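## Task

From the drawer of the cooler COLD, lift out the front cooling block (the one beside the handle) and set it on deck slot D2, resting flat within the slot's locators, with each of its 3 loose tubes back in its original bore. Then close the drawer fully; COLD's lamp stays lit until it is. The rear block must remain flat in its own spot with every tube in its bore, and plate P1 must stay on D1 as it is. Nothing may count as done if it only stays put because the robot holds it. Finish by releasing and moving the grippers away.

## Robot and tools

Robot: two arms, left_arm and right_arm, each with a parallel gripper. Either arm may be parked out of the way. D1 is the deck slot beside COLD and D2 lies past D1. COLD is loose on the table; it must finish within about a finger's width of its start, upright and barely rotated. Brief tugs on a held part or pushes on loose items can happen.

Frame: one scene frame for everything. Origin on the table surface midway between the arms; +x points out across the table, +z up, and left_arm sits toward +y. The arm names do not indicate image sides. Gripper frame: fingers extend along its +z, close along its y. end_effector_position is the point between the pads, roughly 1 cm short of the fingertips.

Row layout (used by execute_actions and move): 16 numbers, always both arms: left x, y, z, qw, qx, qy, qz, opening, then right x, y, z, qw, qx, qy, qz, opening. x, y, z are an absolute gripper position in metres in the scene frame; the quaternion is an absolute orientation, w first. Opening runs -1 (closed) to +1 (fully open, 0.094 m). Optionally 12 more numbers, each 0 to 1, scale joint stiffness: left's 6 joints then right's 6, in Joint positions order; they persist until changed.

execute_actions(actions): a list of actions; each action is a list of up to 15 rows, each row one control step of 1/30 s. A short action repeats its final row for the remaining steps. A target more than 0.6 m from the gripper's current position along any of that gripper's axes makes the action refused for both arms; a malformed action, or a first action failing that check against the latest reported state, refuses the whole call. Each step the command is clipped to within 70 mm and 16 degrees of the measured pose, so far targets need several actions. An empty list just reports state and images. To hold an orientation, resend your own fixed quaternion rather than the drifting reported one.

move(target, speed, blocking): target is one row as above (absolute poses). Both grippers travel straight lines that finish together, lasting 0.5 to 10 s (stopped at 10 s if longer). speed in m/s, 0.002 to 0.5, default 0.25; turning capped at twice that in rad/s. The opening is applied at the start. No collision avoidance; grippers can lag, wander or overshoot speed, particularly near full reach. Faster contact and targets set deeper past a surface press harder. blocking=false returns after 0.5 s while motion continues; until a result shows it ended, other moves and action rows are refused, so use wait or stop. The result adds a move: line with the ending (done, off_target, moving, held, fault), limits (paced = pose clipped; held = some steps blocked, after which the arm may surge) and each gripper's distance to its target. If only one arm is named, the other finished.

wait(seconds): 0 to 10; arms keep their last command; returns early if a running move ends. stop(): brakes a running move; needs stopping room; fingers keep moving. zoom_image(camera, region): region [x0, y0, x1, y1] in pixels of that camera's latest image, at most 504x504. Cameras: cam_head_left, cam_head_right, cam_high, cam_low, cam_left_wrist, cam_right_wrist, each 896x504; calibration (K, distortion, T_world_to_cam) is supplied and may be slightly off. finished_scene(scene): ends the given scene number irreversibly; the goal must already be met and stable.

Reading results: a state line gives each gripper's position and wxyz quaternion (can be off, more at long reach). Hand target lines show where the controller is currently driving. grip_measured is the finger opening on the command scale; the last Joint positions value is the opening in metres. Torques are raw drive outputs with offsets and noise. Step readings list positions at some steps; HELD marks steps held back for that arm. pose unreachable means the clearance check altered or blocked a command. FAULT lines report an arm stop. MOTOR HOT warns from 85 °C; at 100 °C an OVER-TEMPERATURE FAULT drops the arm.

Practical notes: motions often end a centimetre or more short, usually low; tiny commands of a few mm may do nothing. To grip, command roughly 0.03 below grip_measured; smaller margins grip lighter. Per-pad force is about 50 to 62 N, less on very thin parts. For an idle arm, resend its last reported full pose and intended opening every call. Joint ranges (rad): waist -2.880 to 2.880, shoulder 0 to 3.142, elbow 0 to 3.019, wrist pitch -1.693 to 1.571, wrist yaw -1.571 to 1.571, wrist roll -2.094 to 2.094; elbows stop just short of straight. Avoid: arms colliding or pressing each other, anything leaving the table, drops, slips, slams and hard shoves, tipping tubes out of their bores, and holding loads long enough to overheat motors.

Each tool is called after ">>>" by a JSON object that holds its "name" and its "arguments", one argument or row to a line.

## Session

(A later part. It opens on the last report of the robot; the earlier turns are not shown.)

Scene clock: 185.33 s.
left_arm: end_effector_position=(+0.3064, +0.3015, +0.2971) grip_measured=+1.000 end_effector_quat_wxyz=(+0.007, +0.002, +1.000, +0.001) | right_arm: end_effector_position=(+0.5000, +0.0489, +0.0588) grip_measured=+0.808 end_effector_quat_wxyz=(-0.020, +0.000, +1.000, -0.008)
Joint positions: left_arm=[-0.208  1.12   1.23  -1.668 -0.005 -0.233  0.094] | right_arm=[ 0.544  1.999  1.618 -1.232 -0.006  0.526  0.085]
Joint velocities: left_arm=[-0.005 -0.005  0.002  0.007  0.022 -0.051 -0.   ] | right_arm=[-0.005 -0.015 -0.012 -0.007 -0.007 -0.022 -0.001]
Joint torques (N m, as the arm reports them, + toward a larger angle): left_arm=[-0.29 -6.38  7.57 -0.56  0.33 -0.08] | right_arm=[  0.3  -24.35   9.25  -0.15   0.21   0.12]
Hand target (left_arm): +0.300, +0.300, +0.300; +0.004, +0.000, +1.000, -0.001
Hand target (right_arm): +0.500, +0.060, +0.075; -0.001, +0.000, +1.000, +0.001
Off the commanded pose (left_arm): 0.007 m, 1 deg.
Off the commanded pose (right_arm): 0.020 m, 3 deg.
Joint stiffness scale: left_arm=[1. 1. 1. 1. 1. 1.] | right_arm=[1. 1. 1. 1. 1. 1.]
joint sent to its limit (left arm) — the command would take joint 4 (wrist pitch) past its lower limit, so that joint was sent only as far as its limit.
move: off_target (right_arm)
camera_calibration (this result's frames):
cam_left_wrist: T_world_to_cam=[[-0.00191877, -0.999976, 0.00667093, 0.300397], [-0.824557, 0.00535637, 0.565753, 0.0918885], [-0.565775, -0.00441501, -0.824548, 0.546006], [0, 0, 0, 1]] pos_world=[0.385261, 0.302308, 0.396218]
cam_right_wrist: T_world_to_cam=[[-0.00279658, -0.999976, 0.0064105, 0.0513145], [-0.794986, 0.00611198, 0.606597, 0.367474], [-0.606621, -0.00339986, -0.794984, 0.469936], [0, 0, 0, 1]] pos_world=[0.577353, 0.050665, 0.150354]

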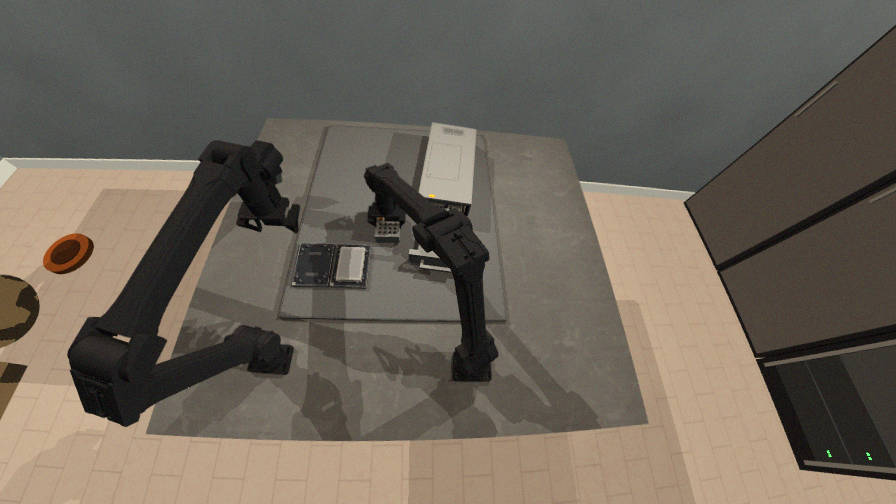

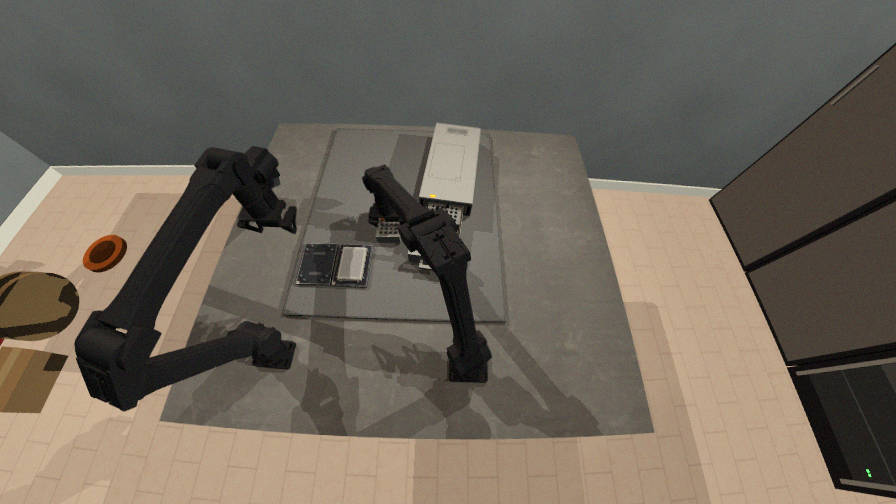

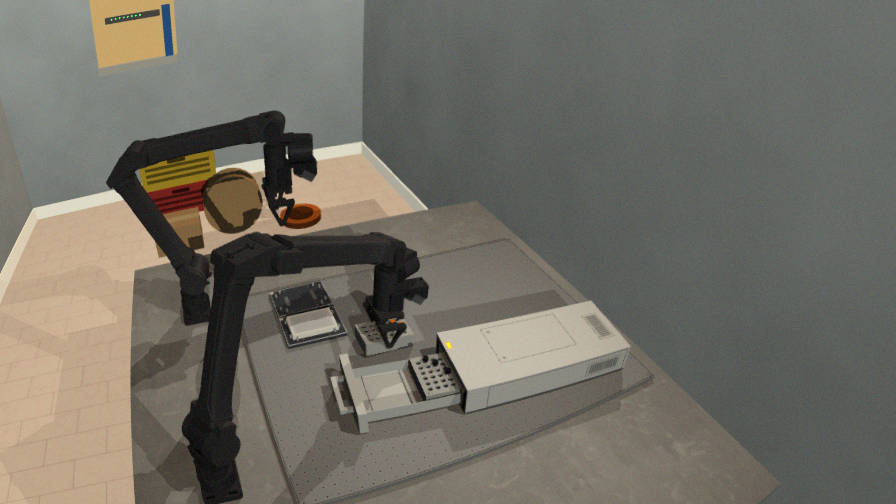

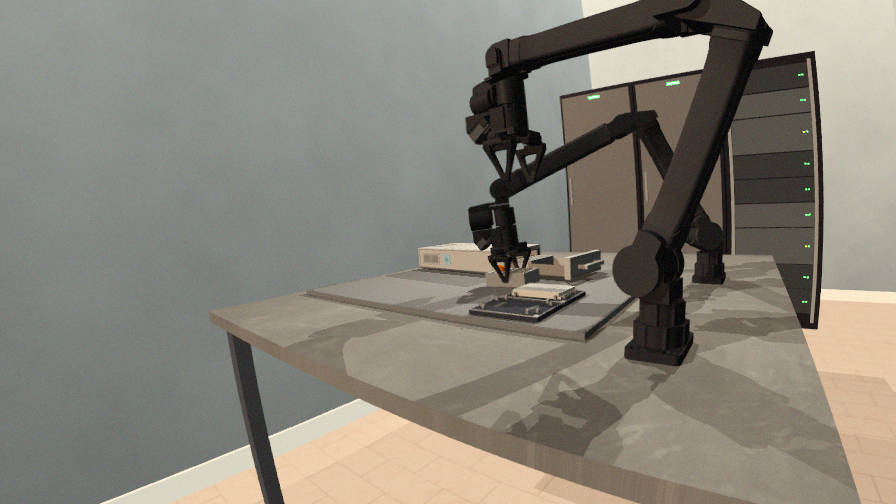

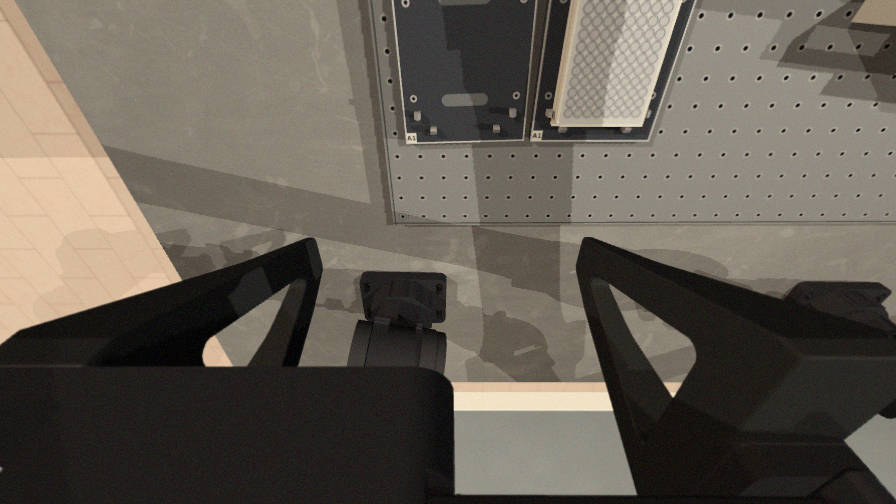

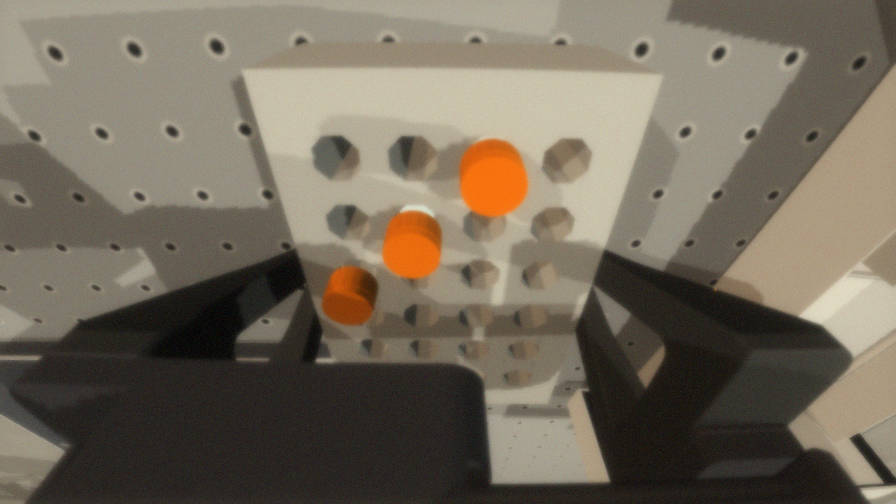

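Touching partially. Lower slightly more then release.

>>> {"name": "move", "arguments": {
  "target": [0.3,0.3,0.3,0,0,1,0,1,0.5,0.055,0.058,0,0,1,0,0.5],
  "speed": 0.02
}}

>>> {"name": "move", "arguments": {
  "target": [0.3,0.3,0.3,0,0,1,0,1,0.5,0.05,0.058,0,0,1,0,1],
  "speed": 0.02
}}

>>> {"name": "move", "arguments": {
  "target": [0.3,0.3,0.3,0,0,1,0,1,0.5,0.05,0.17,0,0,1,0,1],
  "speed": 0.08
}}

>>> {"name": "move", "arguments": {
  "target": [0.49,0.05,0.17,0,0,1,0,1,0.3,-0.3,0.3,0,0,1,0,1],
  "speed": 0.15
}}

Scene clock: 189.90 s.
left_arm: end_effector_position=(+0.3064, +0.3015, +0.2971) grip_measured=+1.000 end_effector_quat_wxyz=(+0.007, +0.002, +1.000, +0.001) | right_arm: end_effector_position=(+0.4994, +0.0486, +0.0564) grip_measured=+0.808 end_effector_quat_wxyz=(-0.011, +0.000, +1.000, -0.003)
Joint positions: left_arm=[-0.208  1.12   1.23  -1.668 -0.005 -0.233  0.094] | right_arm=[ 0.544  1.987  1.591 -1.196 -0.006  0.526  0.085]
Joint velocities: left_arm=[-0.024 -0.015 -0.027  0.022 -0.007 -0.007 -0.001] | right_arm=[-0.015  0.005 -0.007  0.002 -0.037 -0.051  0.   ]
Joint torques (N m, as the arm reports them, + toward a larger angle): left_arm=[-0.29 -6.4   7.56 -0.55  0.33 -0.07] | right_arm=[ -0.1  -22.1    8.73   0.1    0.24   0.05]
Hand target (left_arm): +0.300, +0.300, +0.300; +0.004, +0.000, +1.000, -0.001
Hand target (right_arm): +0.500, +0.055, +0.058; -0.000, +0.000, +1.000, +0.001
Off the commanded pose (left_arm): 0.007 m, 1 deg.
Off the commanded pose (right_arm): 0.007 m, 1 deg.
Joint stiffness scale: left_arm=[1. 1. 1. 1. 1. 1.] | right_arm=[1. 1. 1. 1. 1. 1.]
joint sent to its limit (left arm) — the command would take joint 4 (wrist pitch) past its lower limit, so that joint was sent only as far as its limit.
move: done
camera_calibration (this result's frames):
cam_left_wrist: T_world_to_cam=[[-0.00191877, -0.999976, 0.00667093, 0.300397], [-0.824557, 0.00535637, 0.565753, 0.0918885], [-0.565775, -0.00441501, -0.824548, 0.546006], [0, 0, 0, 1]] pos_world=[0.385261, 0.302308, 0.396218]
cam_right_wrist: T_world_to_cam=[[-0.00281254, -0.999985, -0.00474357, 0.0516634], [-0.80645, -0.00053672, 0.591302, 0.375448], [-0.591295, 0.00548851, -0.806436, 0.460243], [0, 0, 0, 1]] pos_world=[0.575065, 0.0493381, 0.149399]

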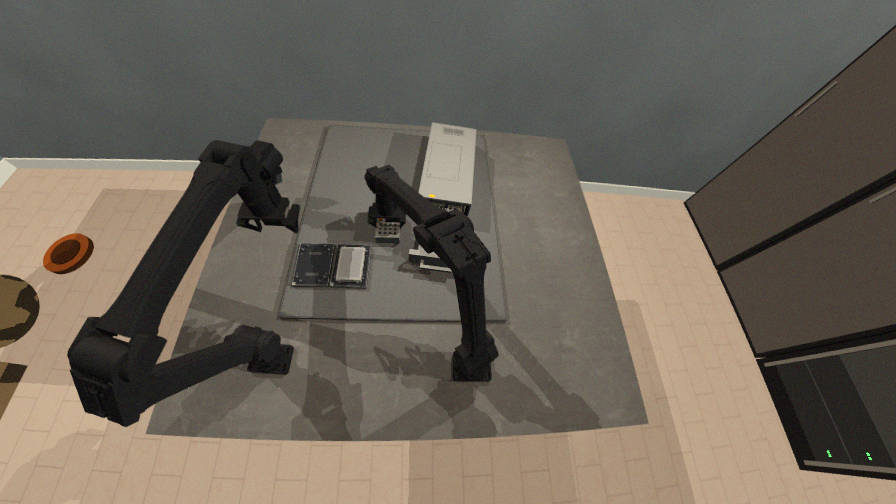

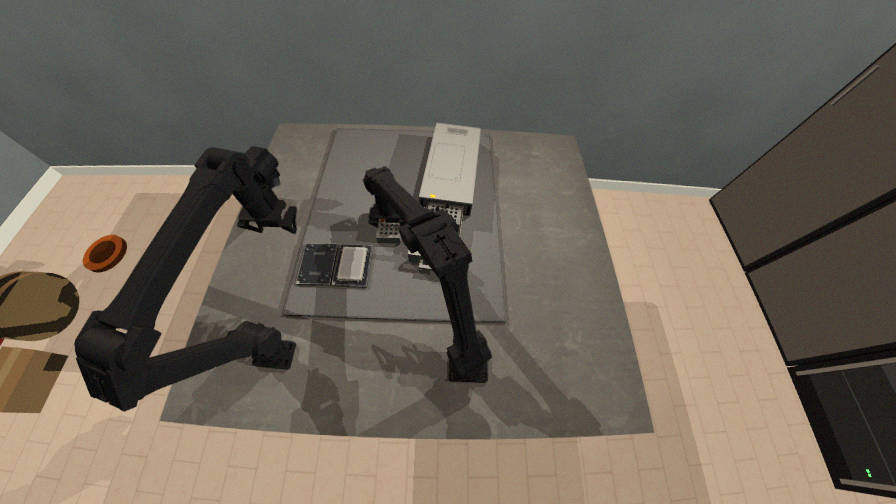

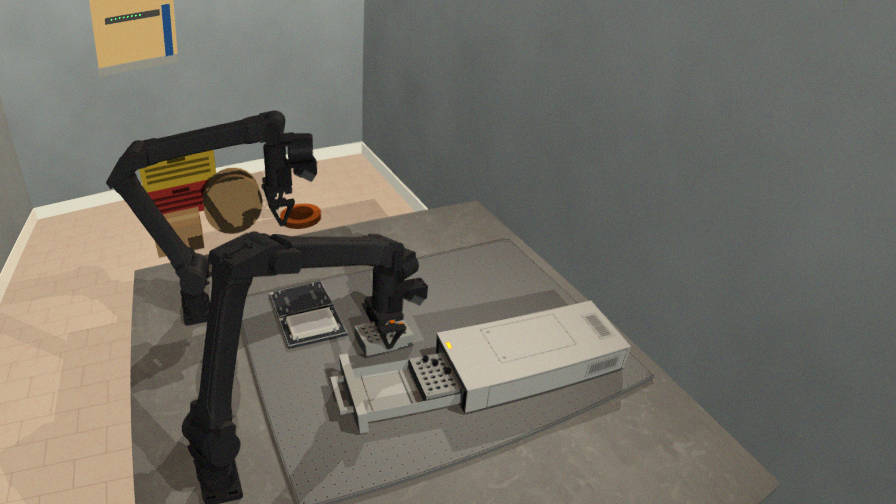

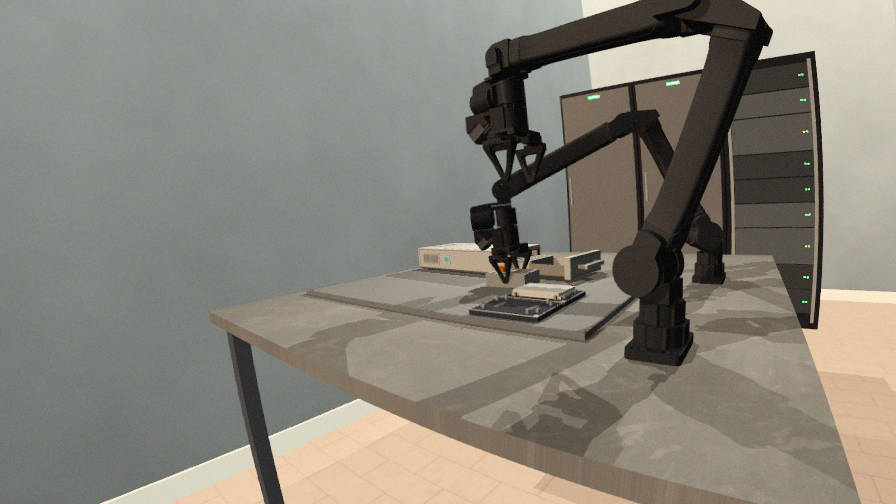

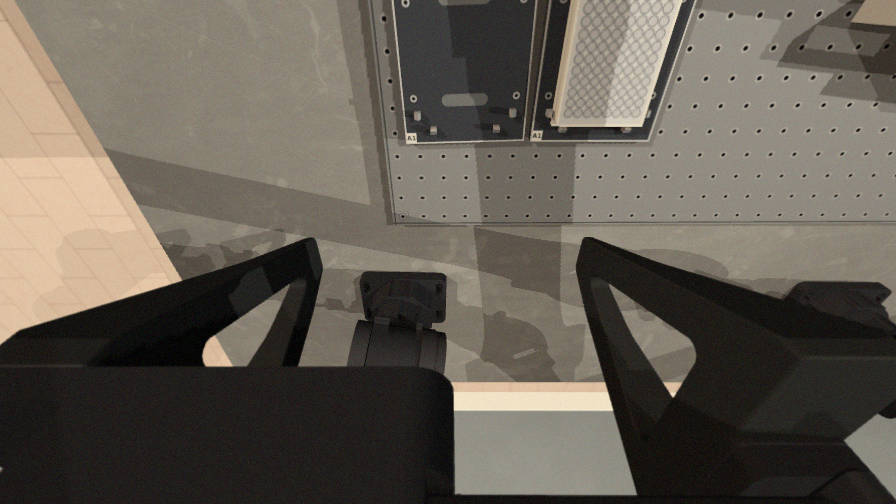

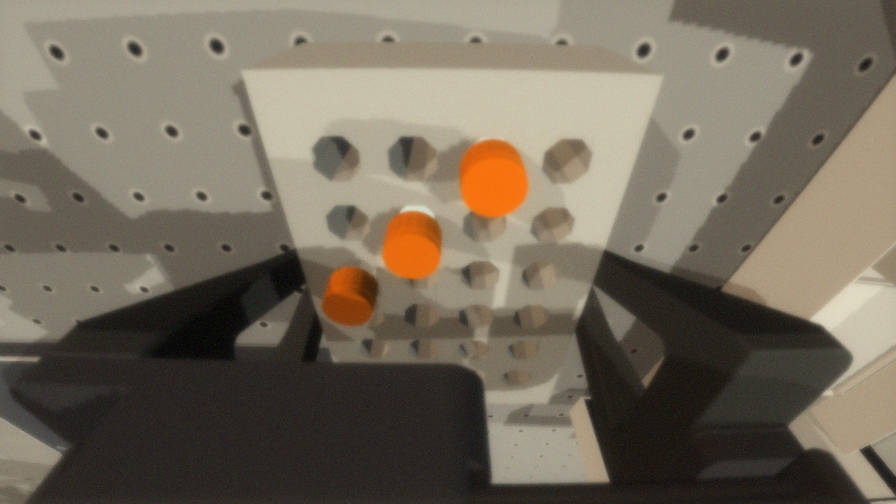

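Scene clock: 190.73 s.
left_arm: end_effector_position=(+0.3064, +0.3015, +0.2971) grip_measured=+1.000 end_effector_quat_wxyz=(+0.007, +0.002, +1.000, +0.001) | right_arm: end_effector_position=(+0.5018, +0.0495, +0.0607) grip_measured=+1.000 end_effector_quat_wxyz=(-0.003, +0.000, +1.000, +0.000)
Joint positions: left_arm=[-0.208  1.12   1.23  -1.668 -0.005 -0.233  0.094] | right_arm=[ 0.544  1.979  1.591 -1.188 -0.004  0.526  0.094]
Joint velocities: left_arm=[ 0.005  0.005  0.007  0.007 -0.007  0.037  0.   ] | right_arm=[ 0.005  0.005  0.012  0.027  0.051 -0.037  0.   ]
Joint torques (N m, as the arm reports them, + toward a larger angle): left_arm=[-0.33 -6.43  7.57 -0.55  0.33 -0.08] | right_arm=[ -0.55 -21.9    7.9    0.01   0.19  -0.03]
Hand target (left_arm): +0.300, +0.300, +0.300; +0.004, +0.000, +1.000, -0.001
Hand target (right_arm): +0.500, +0.050, +0.058; -0.000, +0.000, +1.000, +0.000
Off the commanded pose (left_arm): 0.007 m, 1 deg.
Off the commanded pose (right_arm): 0.003 m, 0 deg.
Joint stiffness scale: left_arm=[1. 1. 1. 1. 1. 1.] | right_arm=[1. 1. 1. 1. 1. 1.]
joint sent to its limit (left arm) — the command would take joint 4 (wrist pitch) past its lower limit, so that joint was sent only as far as its limit.
move: done
camera_calibration (this result's frames):
cam_left_wrist: T_world_to_cam=[[-0.00191877, -0.999976, 0.00667093, 0.300397], [-0.824557, 0.00535637, 0.565753, 0.0918885], [-0.565775, -0.00441501, -0.824548, 0.546006], [0, 0, 0, 1]] pos_world=[0.385261, 0.302308, 0.396218]
cam_right_wrist: T_world_to_cam=[[-0.00266897, -0.99994, -0.0106505, 0.0528979], [-0.815042, -0.00399572, 0.579388, 0.380046], [-0.579396, 0.010227, -0.814982, 0.459399], [0, 0, 0, 1]] pos_world=[0.576069, 0.049715, 0.154771]

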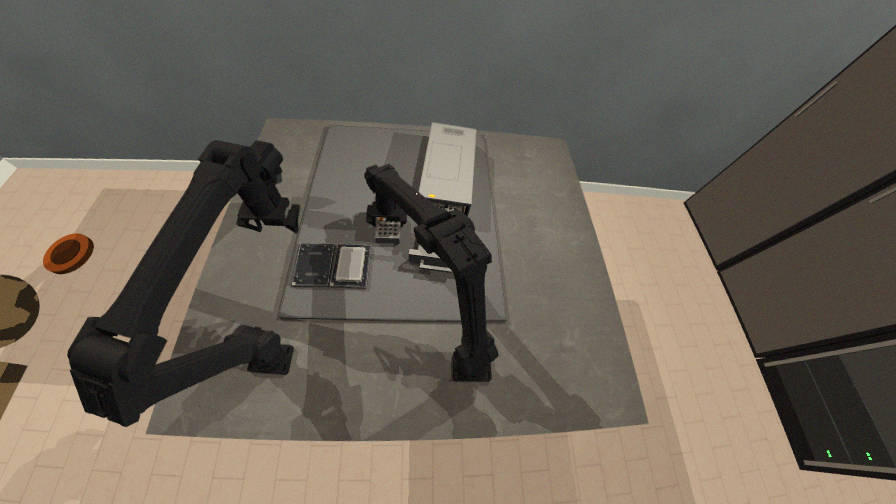

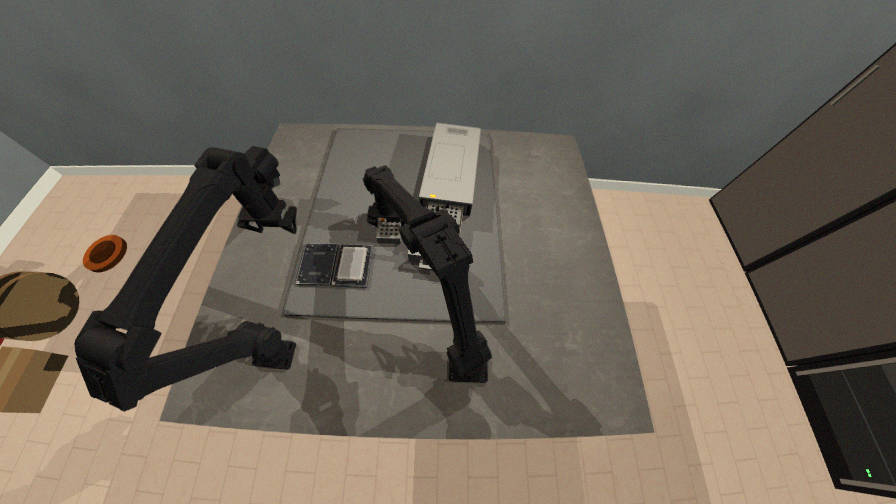

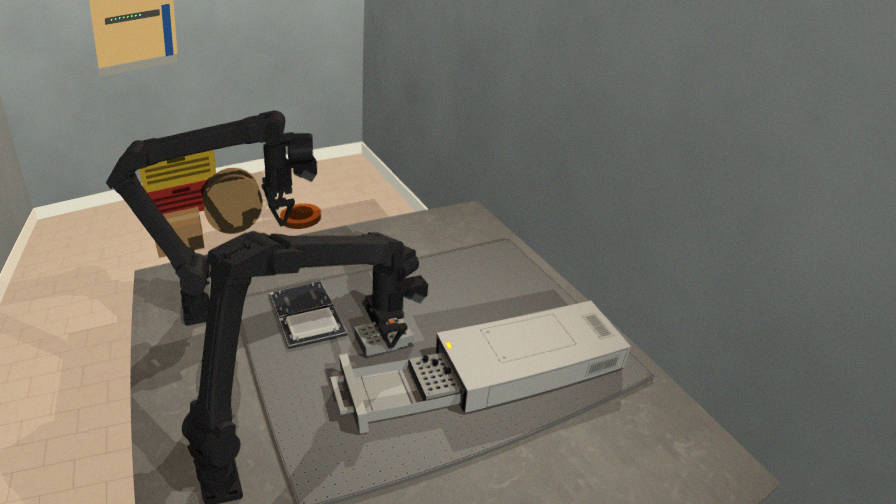

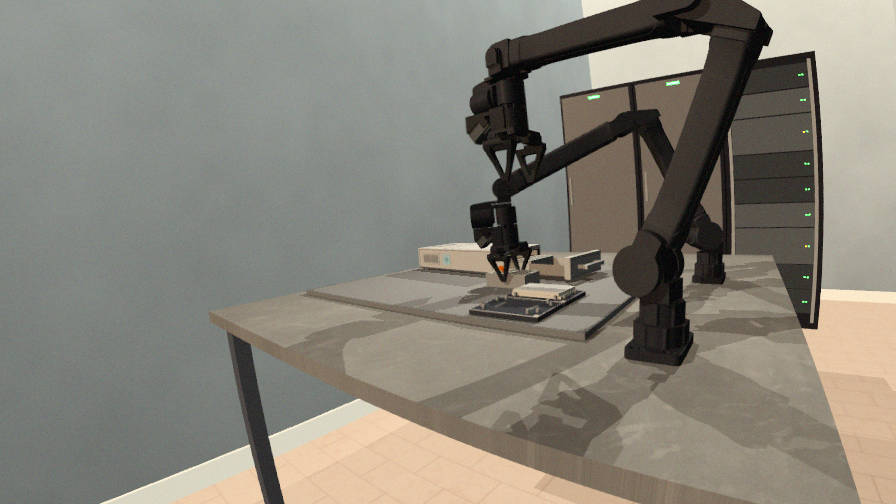

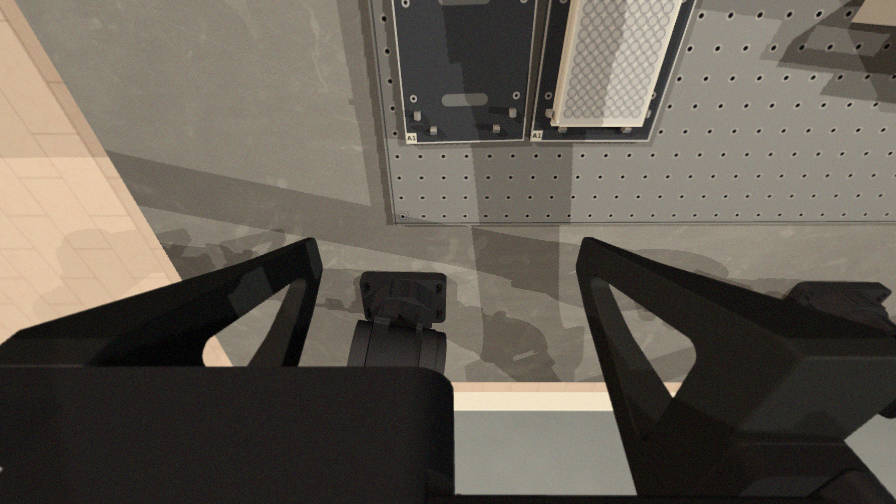

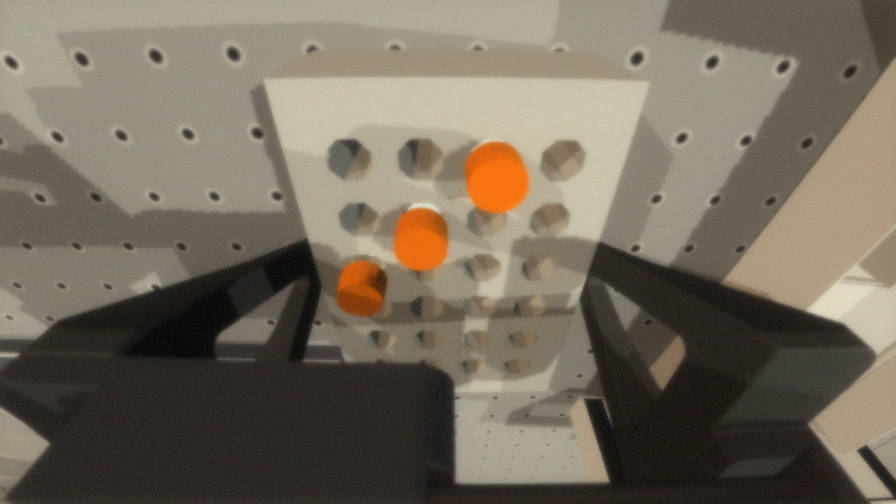

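Scene clock: 192.47 s.
left_arm: end_effector_position=(+0.3064, +0.3015, +0.2971) grip_measured=+1.000 end_effector_quat_wxyz=(+0.007, +0.002, +1.000, +0.001) | right_arm: end_effector_position=(+0.4879, +0.0414, +0.1537) grip_measured=+1.000 end_effector_quat_wxyz=(-0.014, +0.000, +1.000, -0.006)
Joint positions: left_arm=[-0.208  1.12   1.23  -1.668 -0.005 -0.233  0.094] | right_arm=[ 0.544  1.883  1.697 -1.415 -0.004  0.526  0.094]
Joint velocities: left_arm=[-0.005 -0.005  0.002 -0.012 -0.007 -0.037 -0.002] | right_arm=[ 0.005 -0.015 -0.012  0.002 -0.022 -0.051  0.   ]
Joint torques (N m, as the arm reports them, + toward a larger angle): left_arm=[-0.32 -6.38  7.58 -0.57  0.33 -0.07] | right_arm=[ -0.55 -20.78  13.65  -1.02   0.19  -0.03]
Hand target (left_arm): +0.300, +0.300, +0.300; +0.004, +0.000, +1.000, -0.001
Hand target (right_arm): +0.497, +0.048, +0.170; +0.000, +0.000, +1.000, +0.000
Off the commanded pose (left_arm): 0.007 m, 1 deg.
Off the commanded pose (right_arm): 0.022 m, 2 deg.
Joint stiffness scale: left_arm=[1. 1. 1. 1. 1. 1.] | right_arm=[1. 1. 1. 1. 1. 1.]
joint sent to its limit (left arm) — the command would take joint 4 (wrist pitch) past its lower limit, so that joint was sent only as far as its limit.
move: off_target (right_arm)
camera_calibration (this result's frames):
cam_left_wrist: T_world_to_cam=[[-0.00191877, -0.999976, 0.00667093, 0.300397], [-0.824557, 0.00535637, 0.565753, 0.0918885], [-0.565775, -0.00441501, -0.824548, 0.546006], [0, 0, 0, 1]] pos_world=[0.385261, 0.302308, 0.396218]
cam_right_wrist: T_world_to_cam=[[-0.00276396, -0.999995, 0.00165548, 0.0439538], [-0.802624, 0.00320589, 0.596476, 0.305786], [-0.596478, 0.000319905, -0.802629, 0.53413], [0, 0, 0, 1]] pos_world=[0.56415, 0.0428024, 0.246241]

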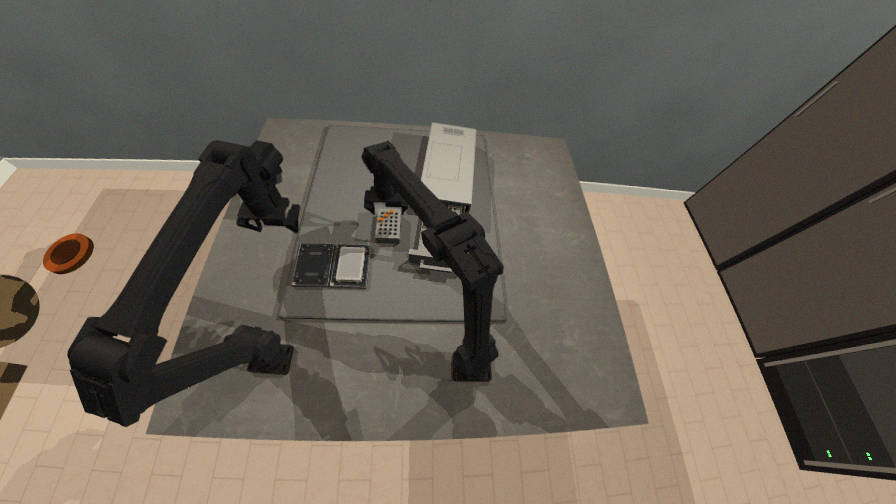

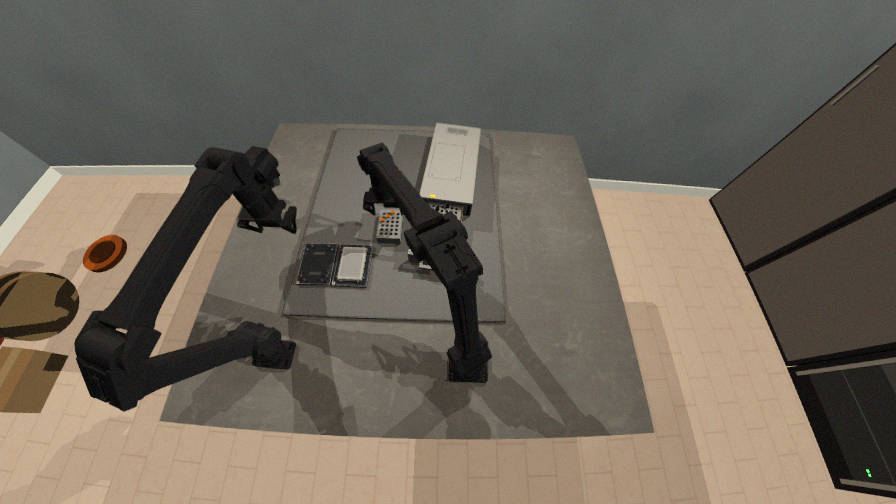

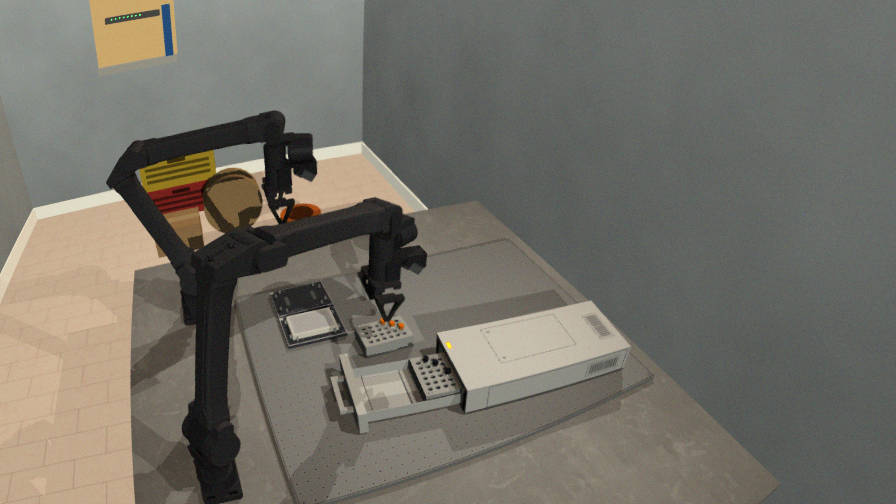

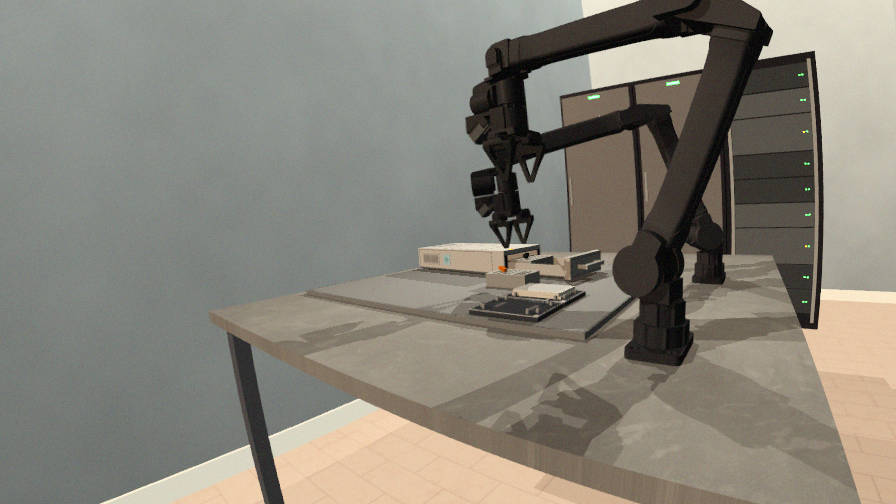

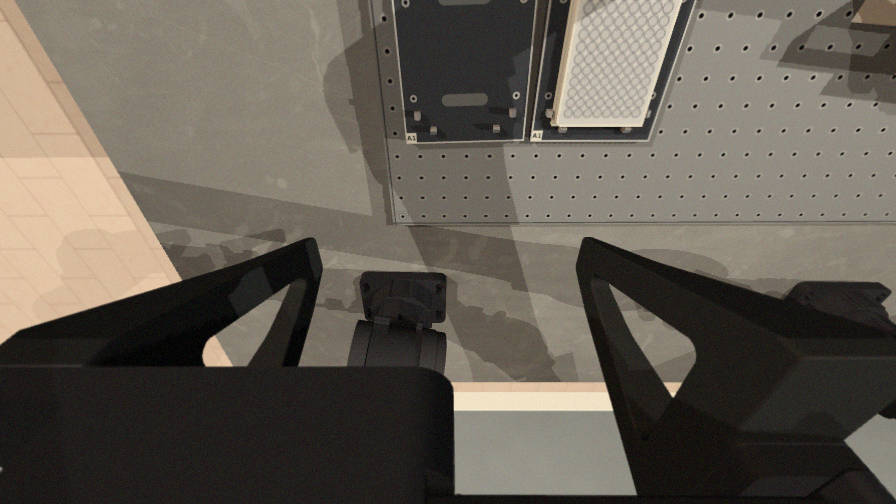

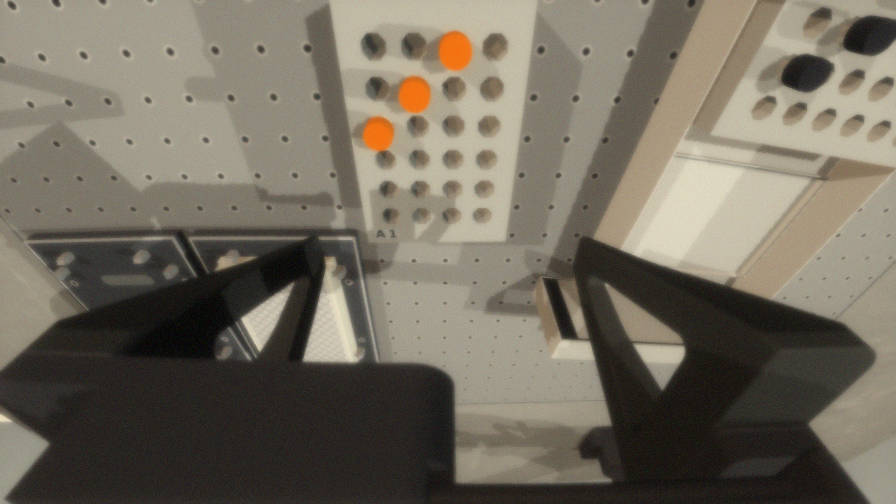

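Scene clock: 195.80 s.
left_arm: end_effector_position=(+0.4750, +0.0616, +0.1568) grip_measured=+1.000 end_effector_quat_wxyz=(-0.020, -0.000, +1.000, +0.012) | right_arm: end_effector_position=(+0.3002, -0.2997, +0.2972) grip_measured=+1.000 end_effector_quat_wxyz=(+0.009, +0.005, +1.000, -0.011)
Joint positions: left_arm=[-0.561  1.852  1.659 -1.425  0.002 -0.591  0.094] | right_arm=[-0.147  1.14   1.245 -1.654  0.019 -0.155  0.094]
Joint velocities: left_arm=[-0.024  0.005  0.002  0.022 -0.066  0.022 -0.001] | right_arm=[-0.005 -0.015 -0.002  0.007 -0.051  0.022  0.   ]
Joint torques (N m, as the arm reports them, + toward a larger angle): left_arm=[ -0.67 -17.23  10.73   0.58   0.28  -0.06] | right_arm=[-1.33 -6.85  9.74 -0.9   0.08 -0.24]
Hand target (left_arm): +0.486, +0.046, +0.169; -0.000, +0.000, +1.000, -0.004
Hand target (right_arm): +0.296, -0.302, +0.296; +0.000, +0.000, +1.000, -0.010
Off the commanded pose (left_arm): 0.023 m, 3 deg.
Off the commanded pose (right_arm): 0.003 m, 2 deg.
Joint stiffness scale: left_arm=[1. 1. 1. 1. 1. 1.] | right_arm=[1. 1. 1. 1. 1. 1.]
move: off_target (left_arm)
camera_calibration (this result's frames):
cam_left_wrist: T_world_to_cam=[[0.00188026, -0.999877, -0.0155533, 0.06339], [-0.793247, -0.0109617, 0.608802, 0.290932], [-0.608898, 0.0111929, -0.79317, 0.539256], [0, 0, 0, 1]] pos_world=[0.559013, 0.0605355, 0.251587]
cam_right_wrist: T_world_to_cam=[[-0.0127151, -0.999856, 0.0112511, -0.297762], [-0.829148, 0.016832, 0.558776, 0.0938612], [-0.558884, -0.0022239, -0.829243, 0.533264], [0, 0, 0, 1]] pos_world=[0.372072, -0.298113, 0.393108]

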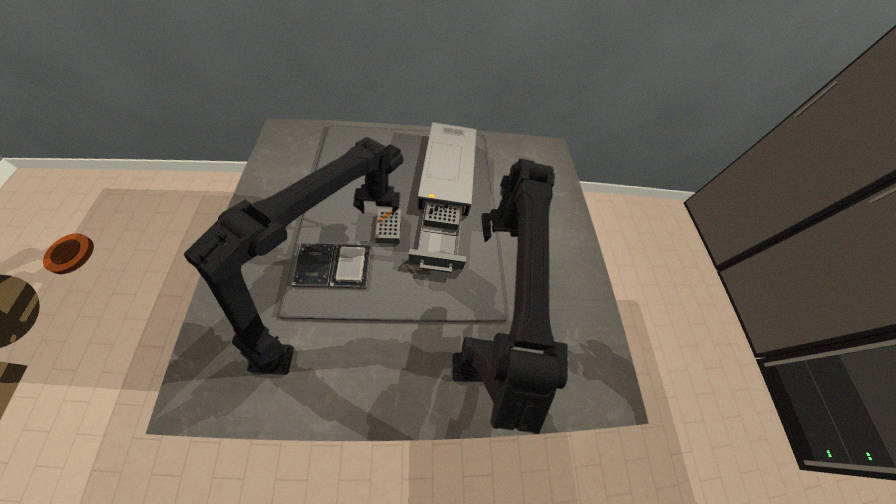

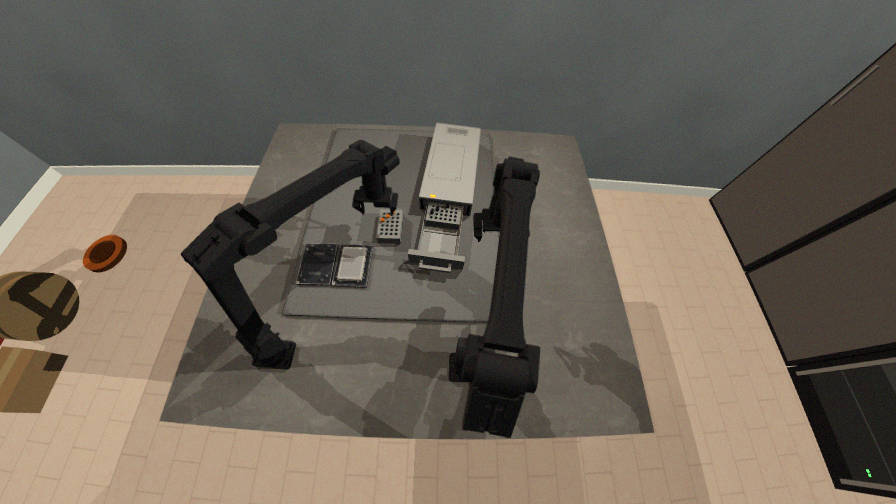

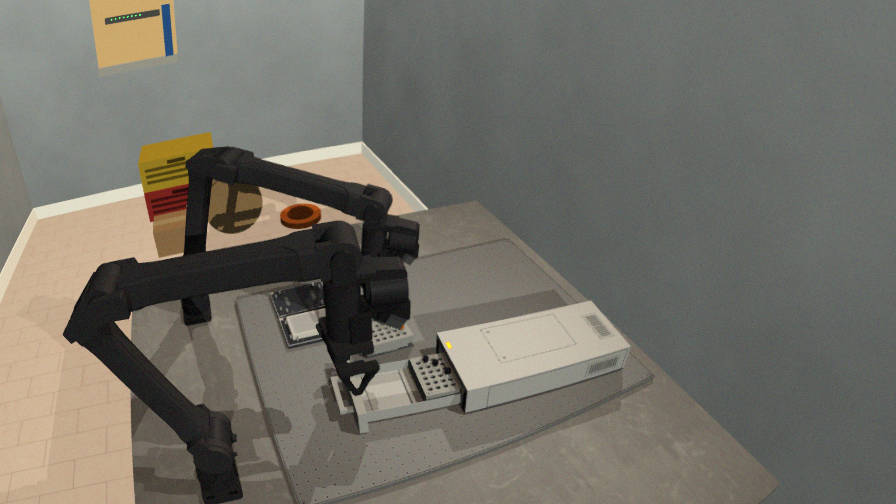

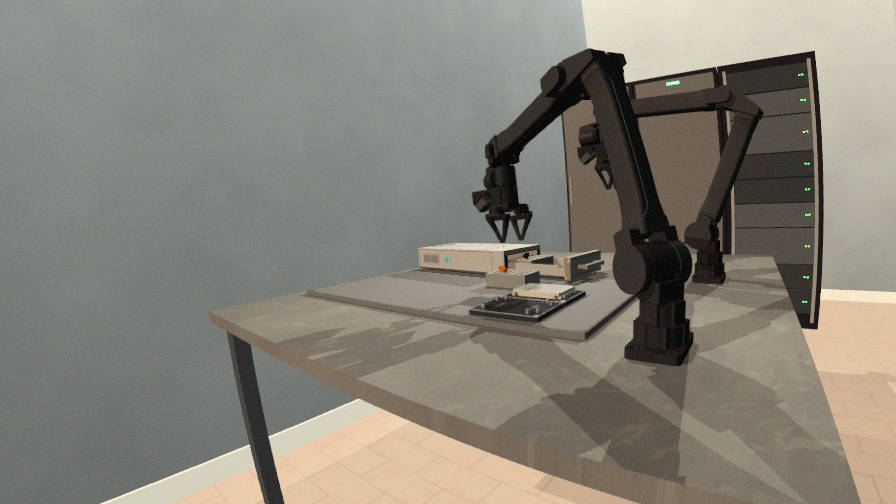

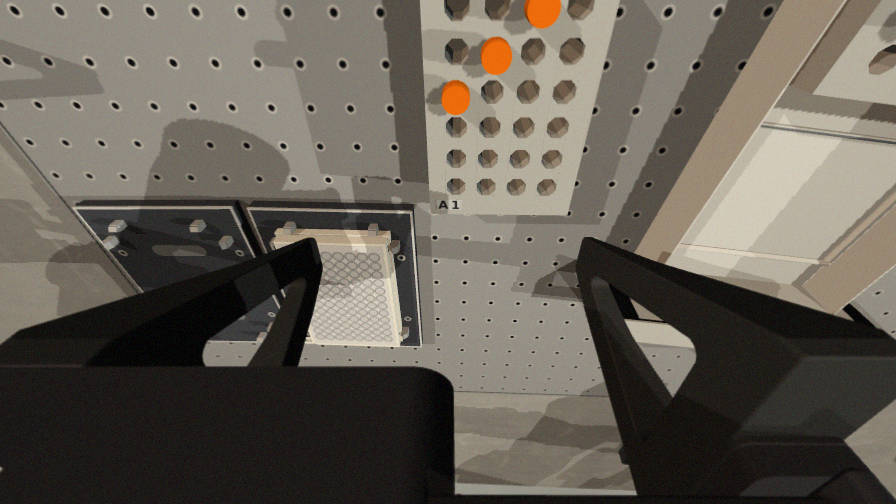

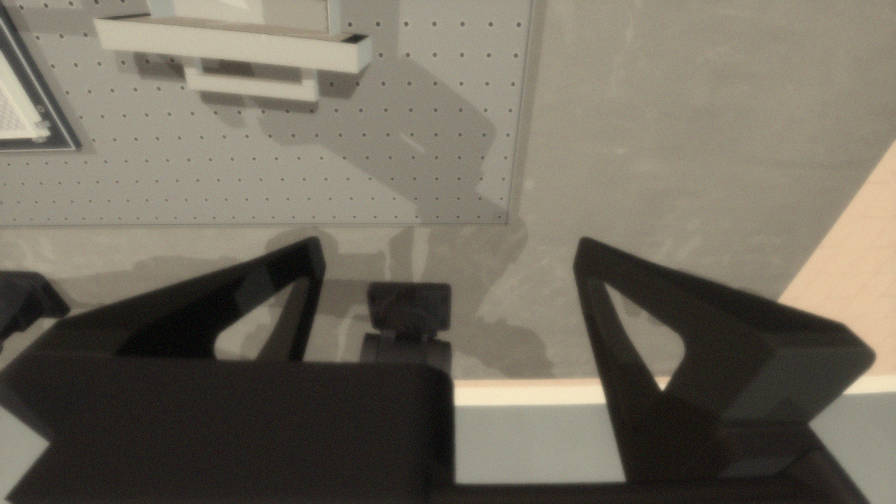

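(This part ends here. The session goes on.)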